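## Task

Place the entire chain bracelet in the front-right small compartment, both ear studs in the back-left small compartment, and the bangle in the big compartment next to the four small ones (not the long one along the hinge). The hinge side is the back; left and right are judged standing at the front looking toward the hinge. Items must stay put without the robot holding them. Finish by releasing everything and moving the grippers away.

## Robot and tools

Robot: two 6-joint arms, left_arm and right_arm, each with a two-finger parallel gripper and a wrist camera. Bases in the scene frame: left_arm at (-0.004, +0.250, 0) m, quat_wxyz (+0.996, 0, 0, -0.091); right_arm at (-0.011, -0.241, 0) m, quat_wxyz (+1.000, 0, 0, +0.015). The arm names are not image sides.

Scene frame: origin on the table surface midway between the arms, +x out across the table, +z up, +y toward left_arm. All positions are metres in this frame; orientations are quaternions written w first.

Gripper axes: fingers extend along the gripper's +z and close along its y. end_effector_position is the midpoint between the pads, roughly 1 cm short of the fingertips. Reported hand positions may be somewhat wrong, more so when reaching far, and motions tend to stop a centimetre or more short, usually low.

The row: every motion command uses a row of 16 numbers covering both arms, even if one arm is idle: left_arm x, y, z, qw, qx, qy, qz, opening, then right_arm x, y, z, qw, qx, qy, qz, opening. x, y, z and the quaternion are an absolute target pose (not an offset) for that gripper in the scene frame. Opening runs -1 (closed) to +1 (fully open, 0.094 m); it is a target, not a change. A call is refused outright if any target lies over 0.6 m from that arm's last reported position along any axis of its gripper. Each control step the controller trims the target to within 70 mm and 16 degrees of the measured pose, then solves inverse kinematics, favouring position over orientation. To keep an arm still or its orientation fixed, resend its exact last pose and quaternion (not the drifted one from the latest result) and the desired opening.

Tools:
- execute_actions {"actions": [...], "pictures": bool}. Empty list = just read the state. One action: {"rows": [[16 numbers], ...], "steps": n}, n up to 15 steps of 1/30 s; each row is used for one step and the final row repeats to fill the rest. One wait: {"steps": n}, up to 300, counted from the previous result so reply time is included. After an action ends each arm goes only to its last trimmed pose, so check the result and send the remainder next.
- move {"target": [16 numbers], "speed": m/s}. Straight-line path from the current pose to the absolute target for both arms, finishing together, 0.5 to 10 s long (cut off at 10 s). speed 0.002 to 0.5, default 0.25; rotation capped at twice that in rad/s. Openings are sent at the start. Paths ignore obstacles and the other arm, and grippers can lag, drift or overshoot speed near full extension. Result adds a "move:" line with the outcome (done, off_target, moving, held, fault), any limits (paced = target trimmed; held = some steps blocked, after which motion may jump fast), and each gripper's distance from its target.
- wait {"seconds": 0 to 10}: lets time pass with no new command.
- zoom_image {"camera": name, "region": [x0, y0, x1, y1]}: pixel box, max 504x504, origin top-left, on one camera's latest image. Cameras: cam_head_left, cam_head_right, cam_high, cam_low (504x504), cam_left_wrist, cam_right_wrist (616x616, fisheye).
- read_manual {"section": "licences"}: licence text only.
- finished_scene {"scene": 1 or 2}: ends the scene irreversibly, grades it, and gives the next scene's task.

Result lines: the state line "left_arm: ... | right_arm: ..." gives each gripper's position and quaternion. grip_measured is the finger opening on the command scale (last Joint positions value is metres), each gripper off by up to ~1 mm consistently. "pose unreachable" means the clearance check altered or blocked that arm's command; HELD marks steps where a row was not sent. "Hand target" shows where the controller is driving each gripper. FAULT or OVER-TEMPERATURE FAULT lines report an arm stop. MOTOR HOT warns from 75 °C; at 90 °C the arm halts 10 s; at 100 °C the arm goes limp and drops.

Grasping: to hold something, command an opening about 0.03 under grip_measured; a smaller gap squeezes less. Pads push up to roughly 50-62 N, less on parts under 2 mm thick, with a brief spike on contact.

Joint limits (rad): waist -2.618 to 3.054, shoulder 0 to 3.142, elbow 0 to 3.142, wrist pitch -1.571 to 1.571, wrist yaw -1.571 to 1.571, wrist roll -2.094 to 2.094; elbows stop just before straight.

Avoid: dropping or sliding items, knocking anything off the table (fails the task), the arms colliding or pushing on each other, fast or deep contacts (harder hits), holding loads needlessly long (heat). Occasional disturbances may tug a held part or nudge loose ones. Release and pull away before ending each scene.

Each tool is called after "Call:" by a JSON object that holds its "api" and its "payload", one argument or row to a line.

## Session

Call:
{"api": "execute_actions", "payload": {
  "actions": []
}}

Scene clock: 0.00 s of 5600.00 s.
left_arm: end_effector_position=(+0.0937, +0.0229, +0.4005) grip_measured=+1.000 end_effector_quat_wxyz=(+0.308, -0.228, +0.808, -0.448) | right_arm: end_effector_position=(+0.3516, -0.5068, +0.3418) grip_measured=+1.000 end_effector_quat_wxyz=(+0.616, -0.489, +0.478, -0.390)
Joint positions: left_arm=[-1.617  1.068  1.583 -1.298 -0.954 -1.926  0.094] | right_arm=[-1.051  1.676  1.175  0.705 -1.248 -1.168  0.094]
Joint velocities: left_arm=[-0.002  0.007  0.017  0.022  0.007  0.007  0.   ] | right_arm=[ 0.007 -0.007 -0.017  0.095 -0.066  0.066  0.   ]
Motor temperatures (°C, as the motors report them): left_arm=[28 29 30 27 29 28] | right_arm=[29 29 28 30 27 29]
Hand target (left_arm): +0.097, +0.027, +0.405; +0.318, -0.229, +0.803, -0.450
Hand target (right_arm): +0.352, -0.507, +0.341; +0.618, -0.485, +0.484, -0.385

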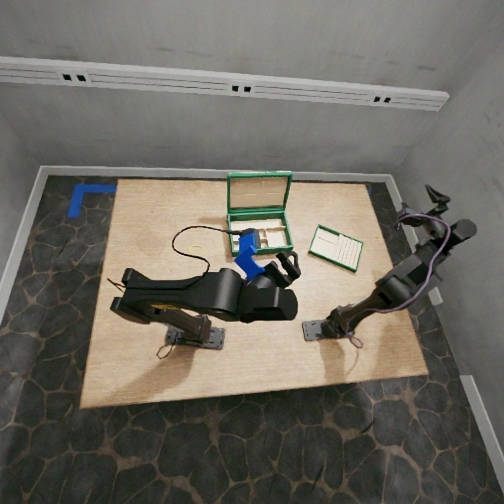

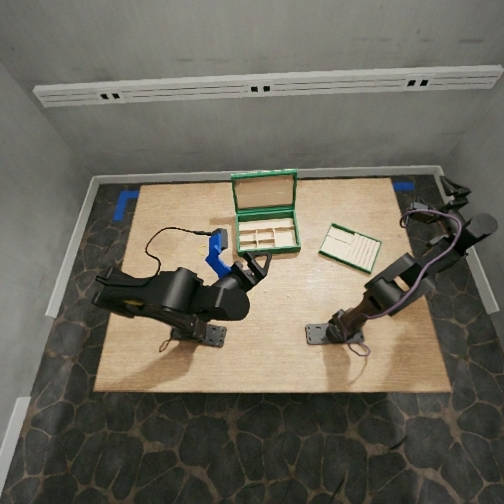

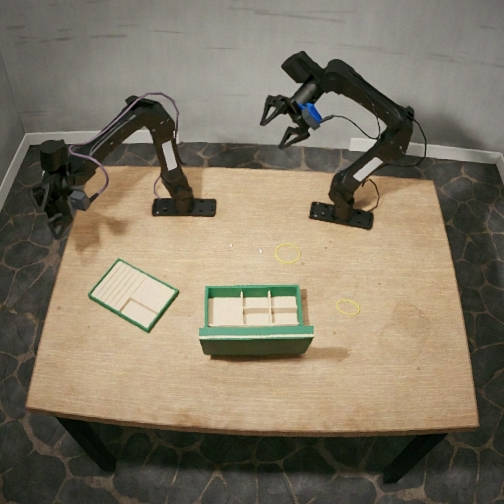

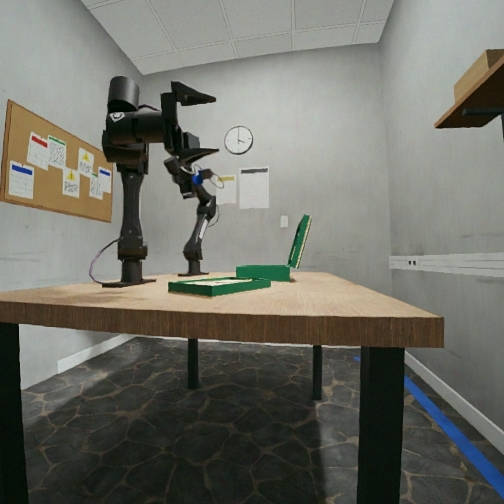

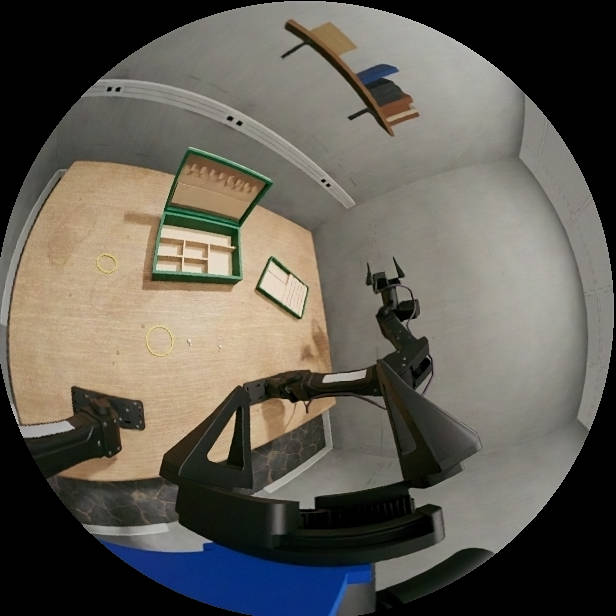

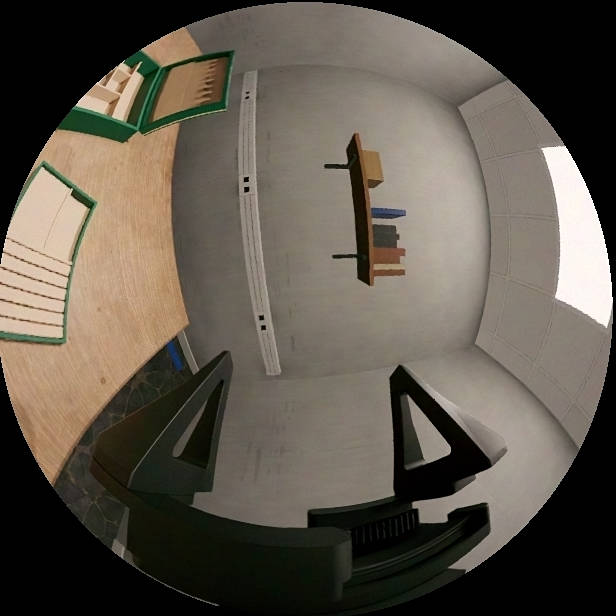

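Call:
{"api": "move", "payload": {
  "target": [0.17,0.08,0.2,0,1,0,0,1,0.2,-0.3,0.25,0,1,0,0,1]
}}

Scene clock: 9.90 s of 5600.00 s.
left_arm: end_effector_position=(+0.1752, +0.0795, +0.2018) grip_measured=+1.000 end_effector_quat_wxyz=(+0.375, +0.755, -0.532, +0.080) | right_arm: end_effector_position=(+0.2028, -0.2954, +0.2567) grip_measured=+1.000 end_effector_quat_wxyz=(-0.248, +0.704, +0.003, +0.666)
Joint positions: left_arm=[-0.056  1.475  1.296 -1.555  0.774 -2.086  0.094] | right_arm=[-1.231  0.838  0.166  1.38  -1.557 -2.081  0.094]
Joint velocities: left_arm=[-0.017  0.007 -0.012 -0.022  0.007 -0.095  0.   ] | right_arm=[-0.012  0.037 -0.012  0.081  0.037  0.022  0.   ]
Motor temperatures (°C, as the motors report them): left_arm=[28 29 31 27 29 28] | right_arm=[29 30 29 31 27 29]
Hand target (left_arm): +0.169, +0.081, +0.199; +0.392, +0.759, -0.516, +0.064
Hand target (right_arm): +0.202, -0.297, +0.252; -0.247, +0.704, -0.003, +0.666
Off the commanded pose (left_arm): 0.006 m, 82 deg; orientation clipped at the last step of the last action.
Off the commanded pose (right_arm): 0.009 m, 90 deg; orientation clipped at the last step of the last action.
joint sent to its limit (left arm) — the command would take joint 4 (wrist pitch) past its lower limit and joint 6 (wrist roll) past its lower limit, so those joints were sent only as far as their limits.
joint sent to its limit (right arm) — the command would take joint 5 (wrist yaw) past its lower limit and joint 6 (wrist roll) past its lower limit, so those joints were sent only as far as their limits.
move: off_target (left_arm, right_arm); limits=paced

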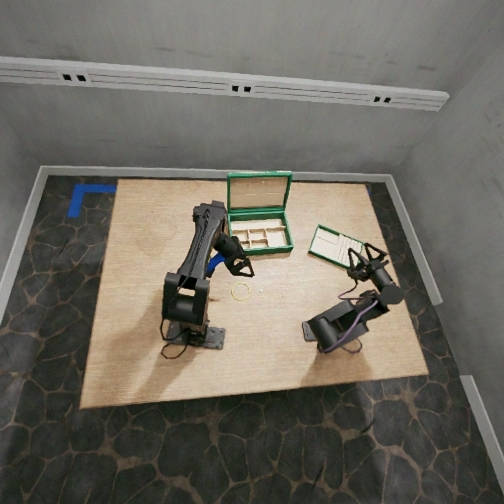

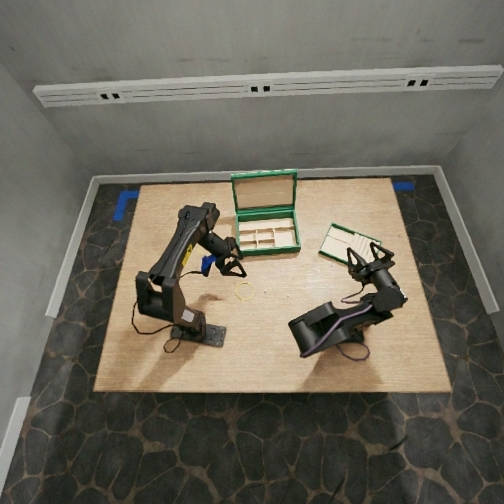

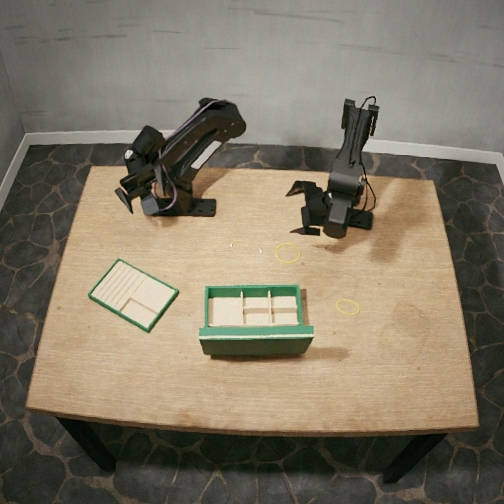

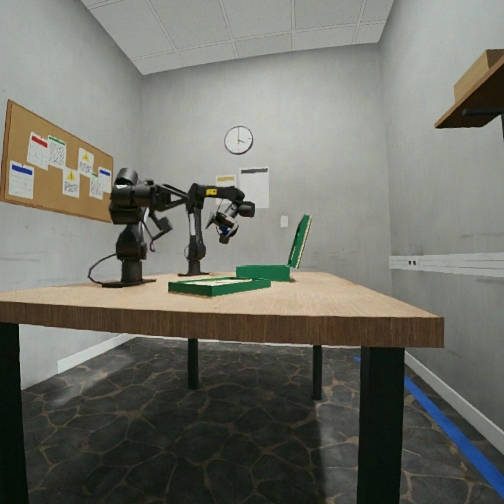

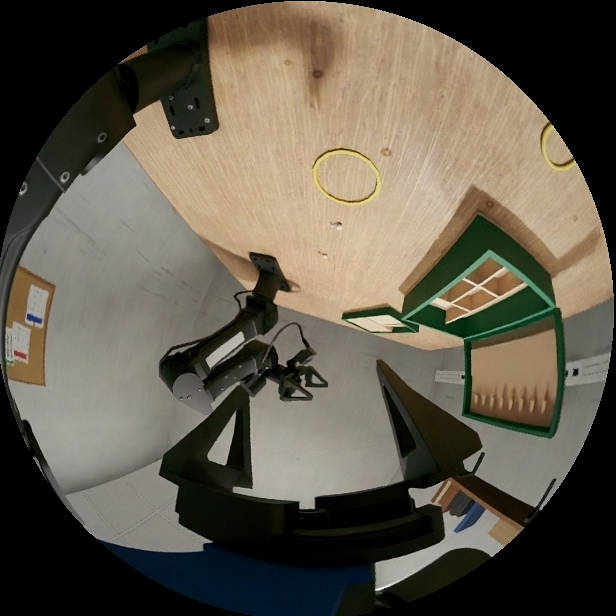

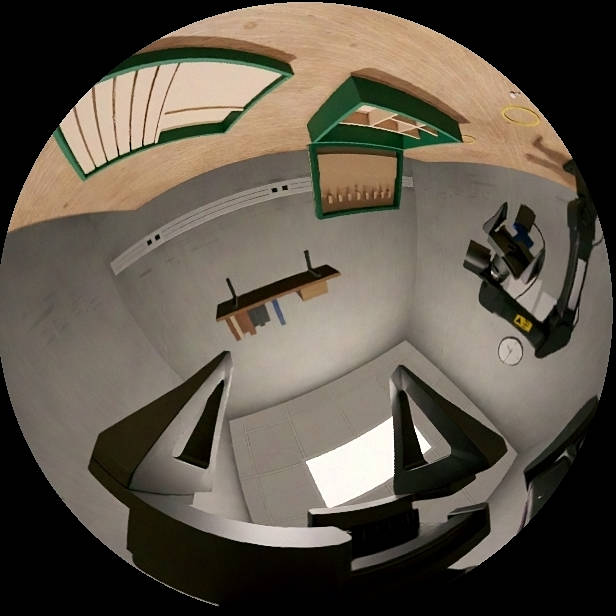

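Use (0,0,1,0) instead; first a neutral forward pose.

Call:
{"api": "move", "payload": {
  "target": [0.3,0.22,0.25,0.5,0,0.866,0,1,0.3,-0.4,0.3,0.6,-0.5,0.5,-0.4,1]
}}

Call:
{"api": "move", "payload": {
  "target": [0.15,0.08,0.15,0,0,1,0,1,0.25,-0.3,0.25,0.5,0,0.866,0,1]
}}

Scene clock: 17.17 s of 5600.00 s.
left_arm: end_effector_position=(+0.2983, +0.2207, +0.2449) grip_measured=+1.000 end_effector_quat_wxyz=(+0.480, -0.002, +0.877, +0.010) | right_arm: end_effector_position=(+0.2944, -0.3999, +0.2988) grip_measured=+1.000 end_effector_quat_wxyz=(+0.587, -0.502, +0.484, -0.410)
Joint positions: left_arm=[-0.038  0.878  0.869 -0.574 -0.205 -0.115  0.094] | right_arm=[-1.012  1.189  0.65   0.608 -1.176 -1.35   0.094]
Joint velocities: left_arm=[ 0.002  0.012 -0.017  0.007  0.007 -0.007  0.   ] | right_arm=[-0.007 -0.012 -0.007  0.007 -0.007 -0.022  0.   ]
Motor temperatures (°C, as the motors report them): left_arm=[28 30 31 28 29 28] | right_arm=[29 30 30 31 27 29]
Hand target (left_arm): +0.298, +0.222, +0.252; +0.497, -0.002, +0.868, +0.006
Hand target (right_arm): +0.299, -0.402, +0.298; +0.592, -0.496, +0.497, -0.396
Off the commanded pose (left_arm): 0.005 m, 3 deg.
Off the commanded pose (right_arm): 0.006 m, 2 deg.
move: off_target (left_arm)

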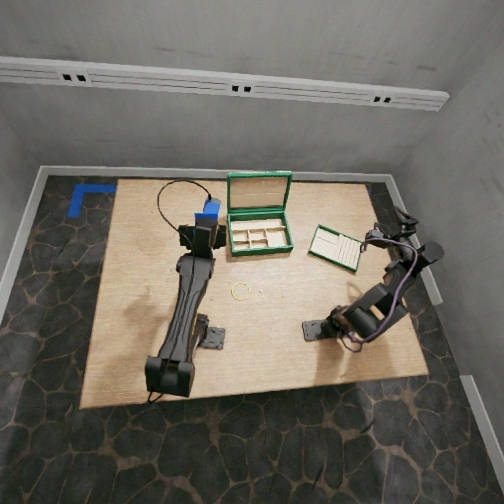

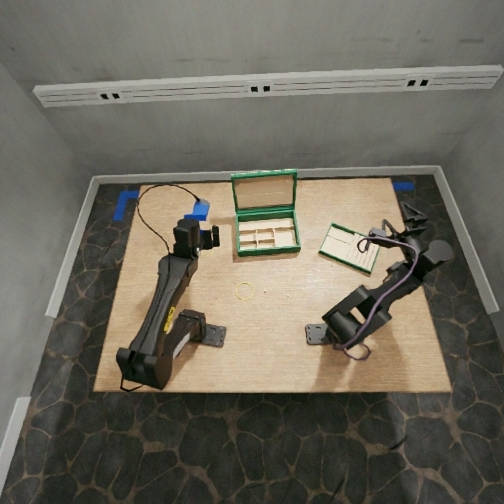

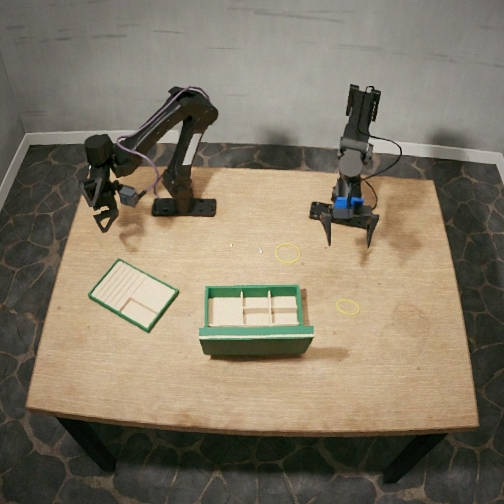

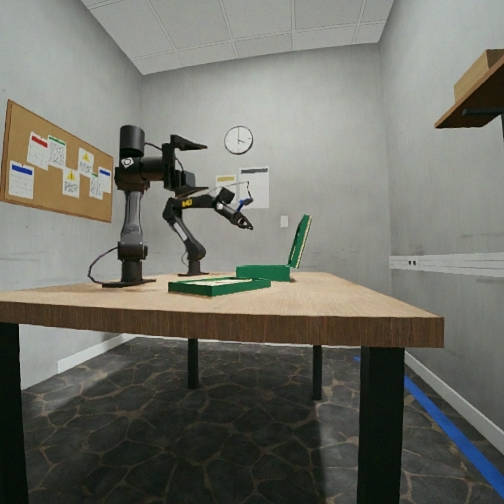

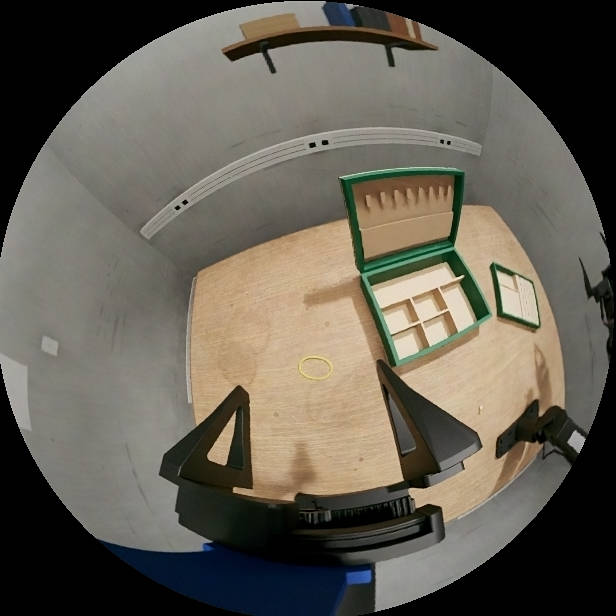

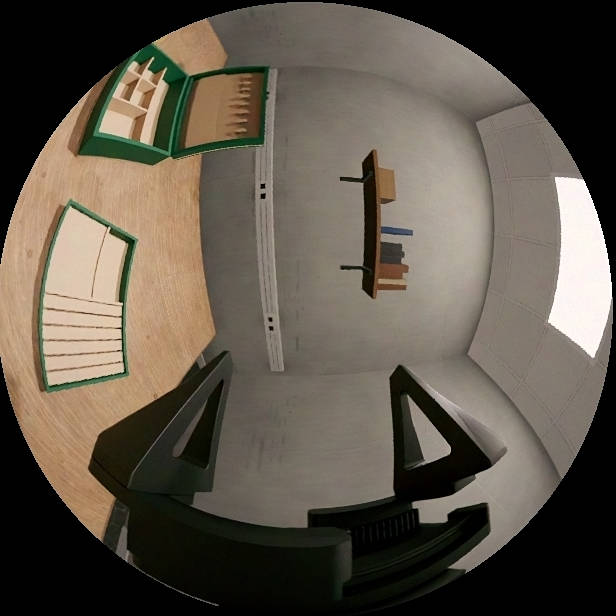

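Scene clock: 20.90 s of 5600.00 s.
left_arm: end_effector_position=(+0.1494, +0.0858, +0.1407) grip_measured=+1.000 end_effector_quat_wxyz=(-0.006, +0.006, +1.000, +0.008) | right_arm: end_effector_position=(+0.2543, -0.3044, +0.2438) grip_measured=+1.000 end_effector_quat_wxyz=(+0.500, -0.001, +0.866, -0.009)
Joint positions: left_arm=[-0.644  1.409  1.208 -1.389 -0.002 -0.815  0.094] | right_arm=[-0.54   0.746  0.802 -0.636 -0.423 -0.282  0.094]
Joint velocities: left_arm=[ 0.007 -0.007 -0.012 -0.022 -0.007 -0.022  0.   ] | right_arm=[-0.007  0.002 -0.007 -0.007 -0.051 -0.007  0.   ]
Motor temperatures (°C, as the motors report them): left_arm=[28 30 32 28 29 28] | right_arm=[29 30 30 31 27 29]
Hand target (left_arm): +0.153, +0.078, +0.149; +0.002, +0.005, +1.000, -0.004
Hand target (right_arm): +0.251, -0.300, +0.249; +0.499, -0.001, +0.867, -0.006
Off the commanded pose (left_arm): 0.011 m, 1 deg.
Off the commanded pose (right_arm): 0.009 m, 1 deg.
move: off_target (left_arm)

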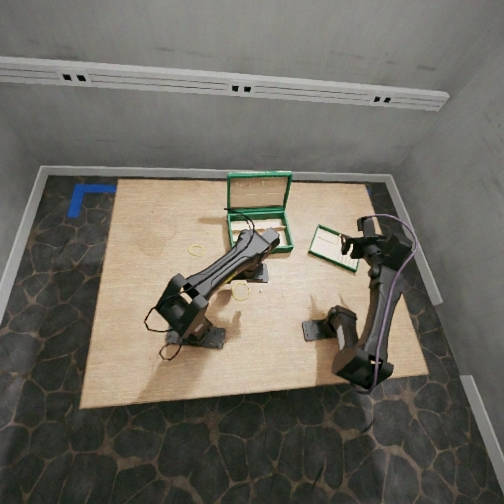

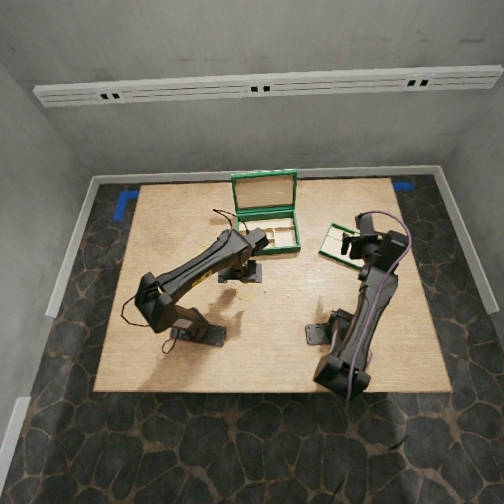

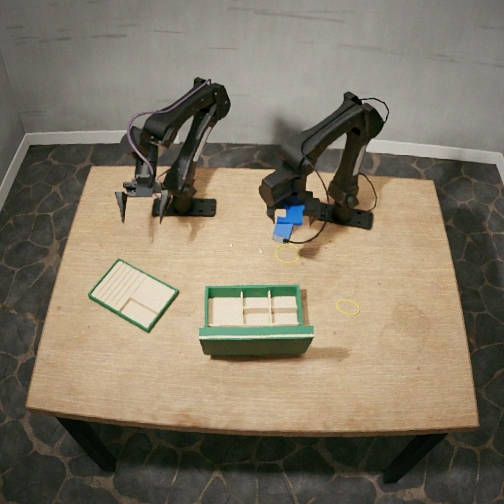

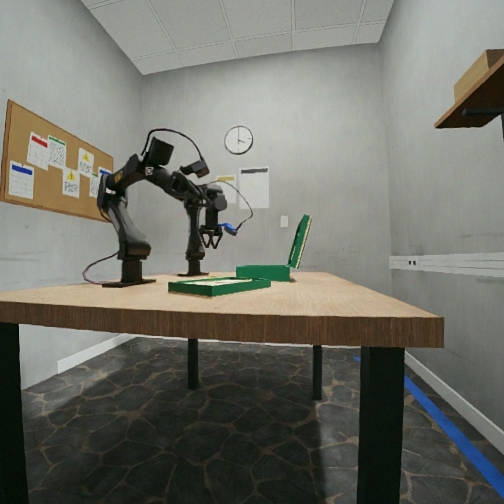

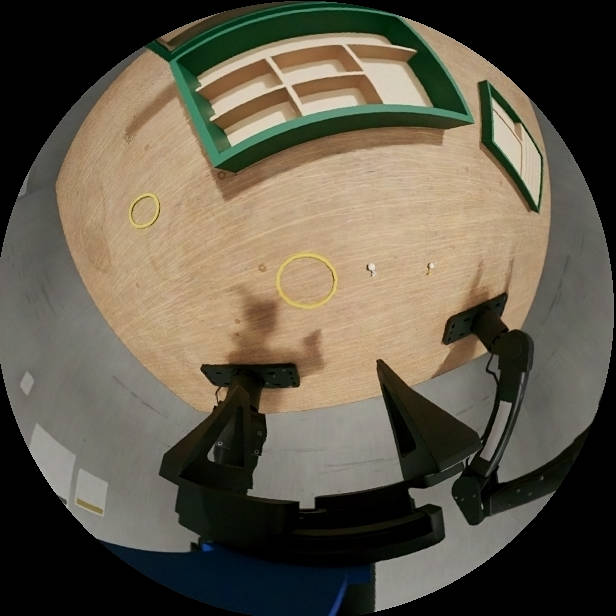

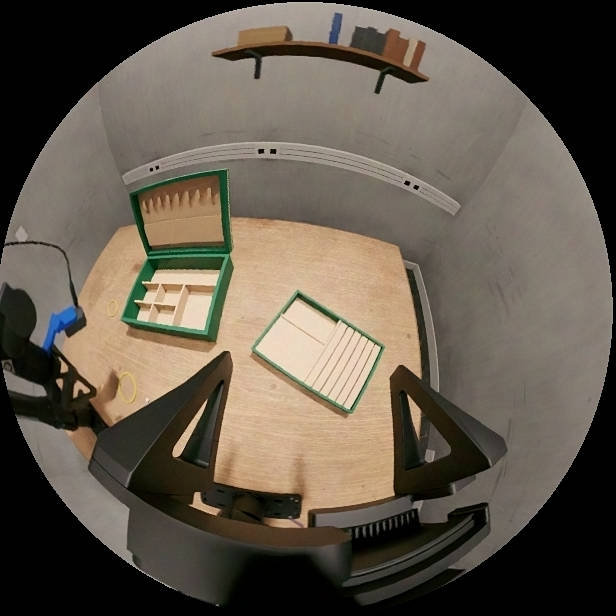

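Call:
{"api": "move", "payload": {
  "target": [0.16,0.045,0.05,0,0,1,0,-0.4,0.25,-0.3,0.25,0.5,0,0.866,0,1]
}}

Call:
{"api": "zoom_image", "payload": {
  "camera": "cam_left_wrist",
  "region": [60,100,560,450]
}}

Scene clock: 23.17 s of 5600.00 s.
left_arm: end_effector_position=(+0.1629, +0.0460, +0.0538) grip_measured=-0.399 end_effector_quat_wxyz=(-0.001, +0.000, +1.000, +0.000) | right_arm: end_effector_position=(+0.2539, -0.3032, +0.2429) grip_measured=+1.000 end_effector_quat_wxyz=(+0.499, -0.001, +0.867, -0.005)
Joint positions: left_arm=[-0.707  1.589  1.025 -1.007  0.001 -0.889  0.028] | right_arm=[-0.54   0.746  0.802 -0.642 -0.428 -0.28   0.094]
Joint velocities: left_arm=[-0.027 -0.002 -0.012  0.007 -0.022 -0.051 -0.002] | right_arm=[ 0.002  0.002 -0.002  0.022  0.081 -0.007  0.   ]
Motor temperatures (°C, as the motors report them): left_arm=[28 30 32 28 29 28] | right_arm=[29 29 30 31 27 29]
Hand target (left_arm): +0.161, +0.044, +0.050; +0.000, -0.000, +1.000, -0.000
Hand target (right_arm): +0.250, -0.300, +0.250; +0.500, -0.000, +0.866, -0.000
Off the commanded pose (left_arm): 0.005 m, 0 deg.
Off the commanded pose (right_arm): 0.009 m, 1 deg.
move: done

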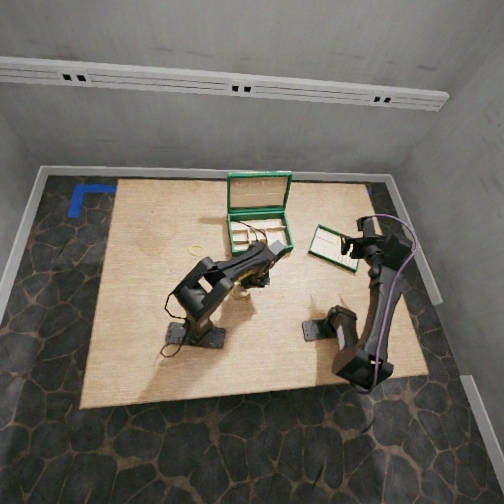

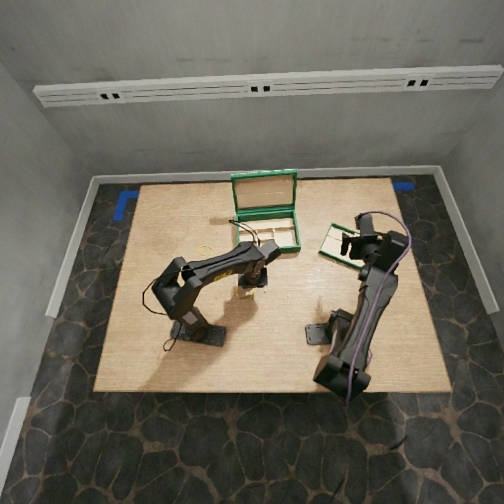

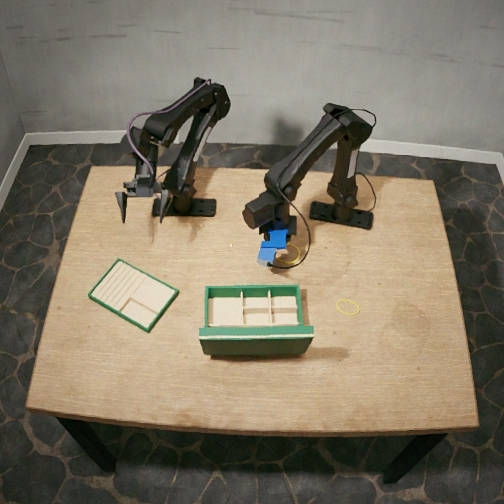

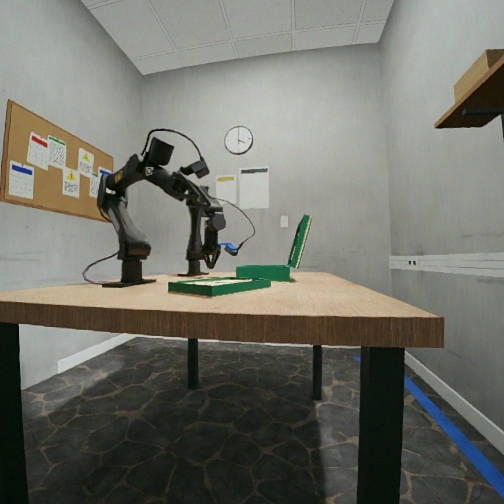

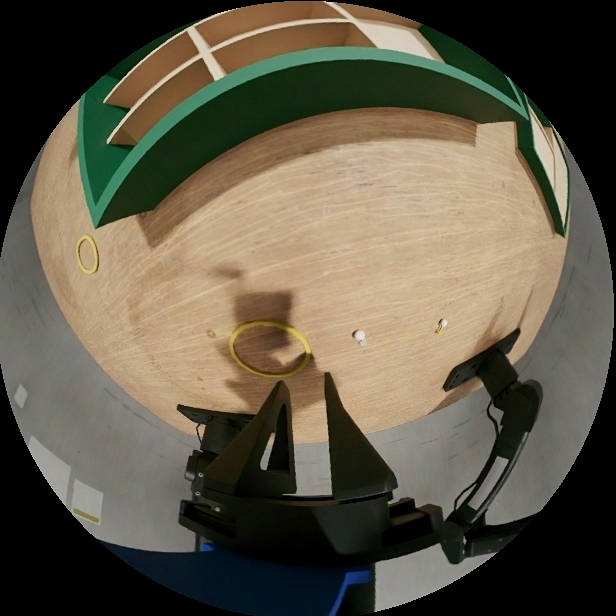

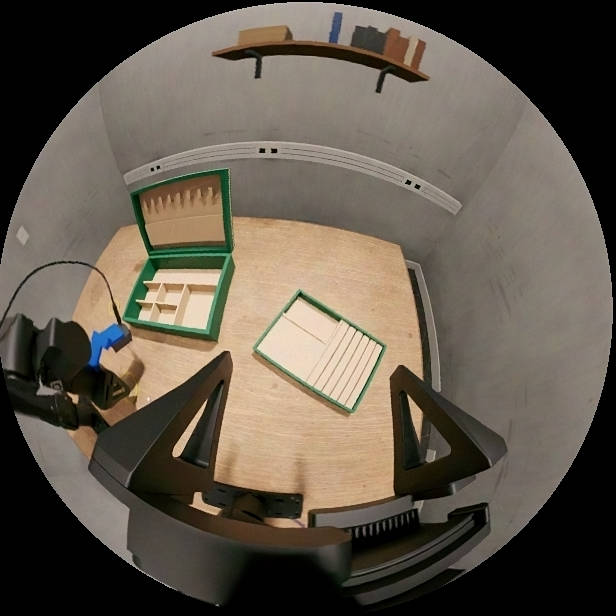

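Region (60, 100, 560, 450) of cam_left_wrist's 616x616 image, scaled by 1.008, with more detail than that image has; it fills the top 353 rows of this view, and the rest is white.

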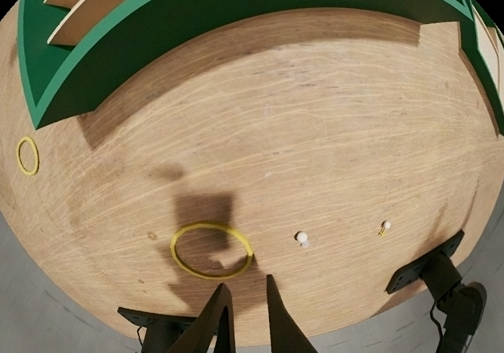

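Call:
{"api": "move", "payload": {
  "target": [0.155,0.043,0.013,0,0,1,0,-0.4,0.25,-0.3,0.25,0.5,0,0.866,0,1],
  "speed": 0.05
}}

Call:
{"api": "zoom_image", "payload": {
  "camera": "cam_left_wrist",
  "region": [180,280,480,450]
}}

Scene clock: 25.13 s of 5600.00 s.
left_arm: end_effector_position=(+0.1584, +0.0426, +0.0182) grip_measured=-0.399 end_effector_quat_wxyz=(+0.001, +0.000, +1.000, -0.003) | right_arm: end_effector_position=(+0.2538, -0.3032, +0.2429) grip_measured=+1.000 end_effector_quat_wxyz=(+0.498, -0.001, +0.867, -0.005)
Joint positions: left_arm=[-0.728  1.639  0.924 -0.85   0.001 -0.911  0.028] | right_arm=[-0.54   0.746  0.802 -0.642 -0.428 -0.28   0.094]
Joint velocities: left_arm=[-0.002 -0.002 -0.002  0.007  0.022 -0.007 -0.001] | right_arm=[ 0.022 -0.007 -0.012 -0.022  0.022 -0.037  0.   ]
Motor temperatures (°C, as the motors report them): left_arm=[28 30 32 28 29 28] | right_arm=[29 29 31 32 27 29]
Hand target (left_arm): +0.155, +0.043, +0.013; +0.000, -0.000, +1.000, -0.000
Hand target (right_arm): +0.250, -0.300, +0.250; +0.500, +0.000, +0.866, -0.000
Off the commanded pose (left_arm): 0.006 m, 0 deg.
Off the commanded pose (right_arm): 0.009 m, 1 deg.
move: done

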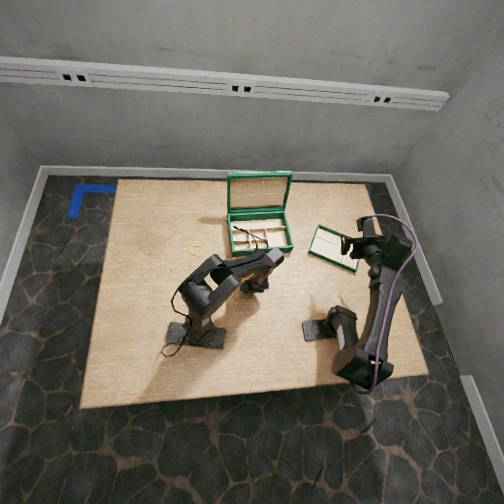

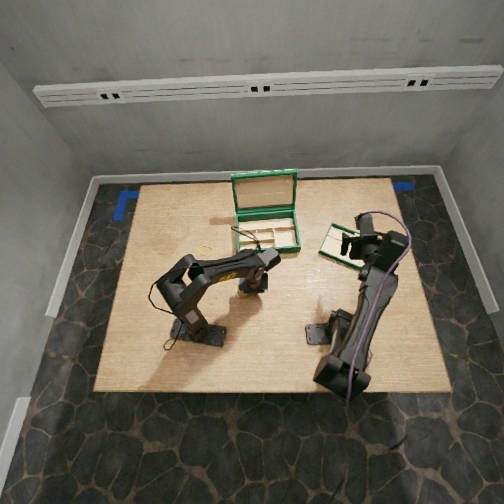

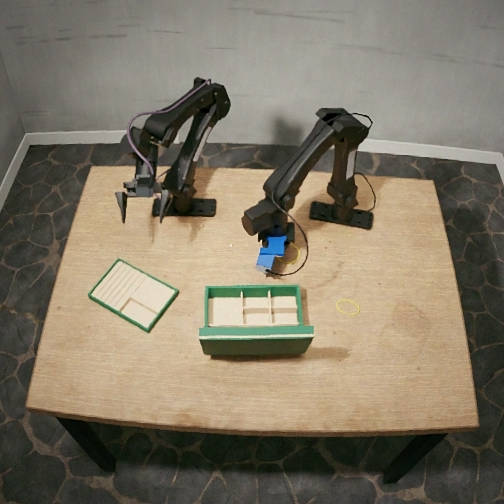

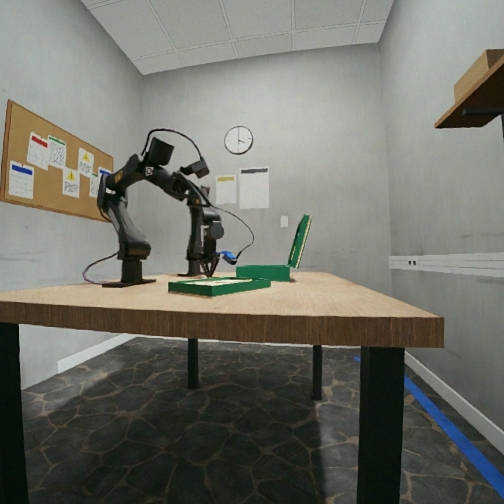

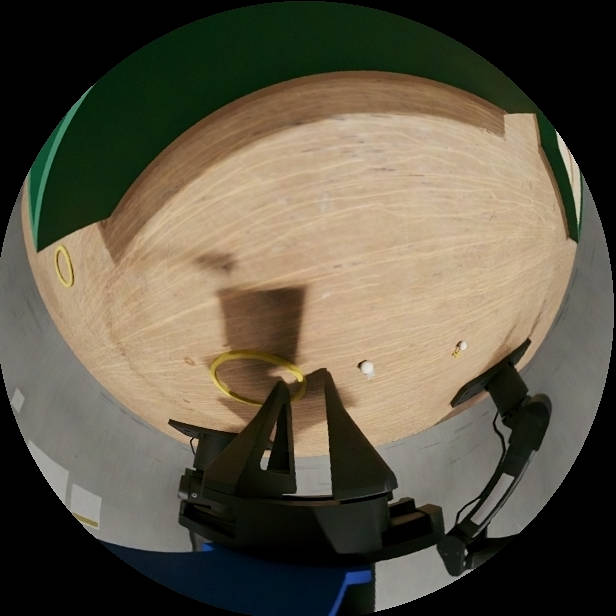

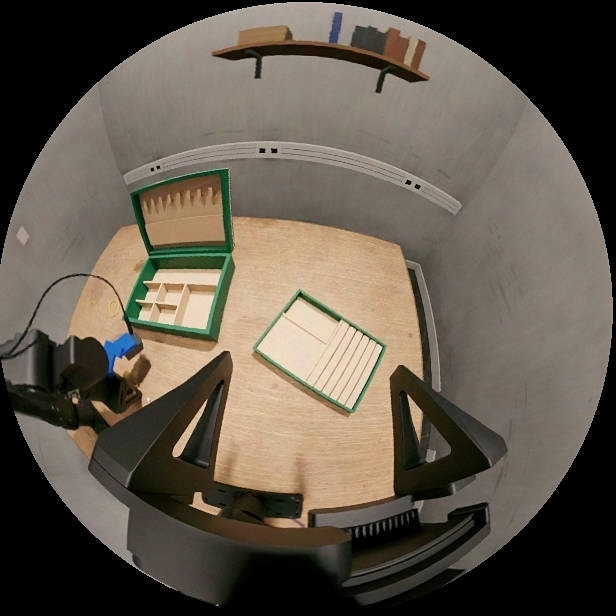

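Region (180, 280, 480, 450) of cam_left_wrist's 616x616 image, scaled by 1.680, with more detail than that image has; it fills the top 286 rows of this view, and the rest is white.

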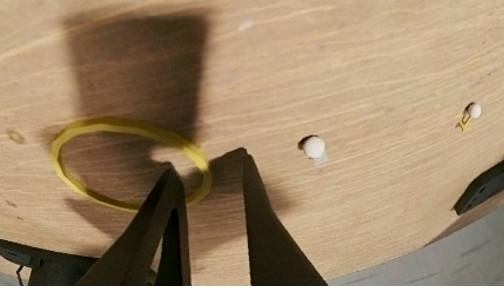

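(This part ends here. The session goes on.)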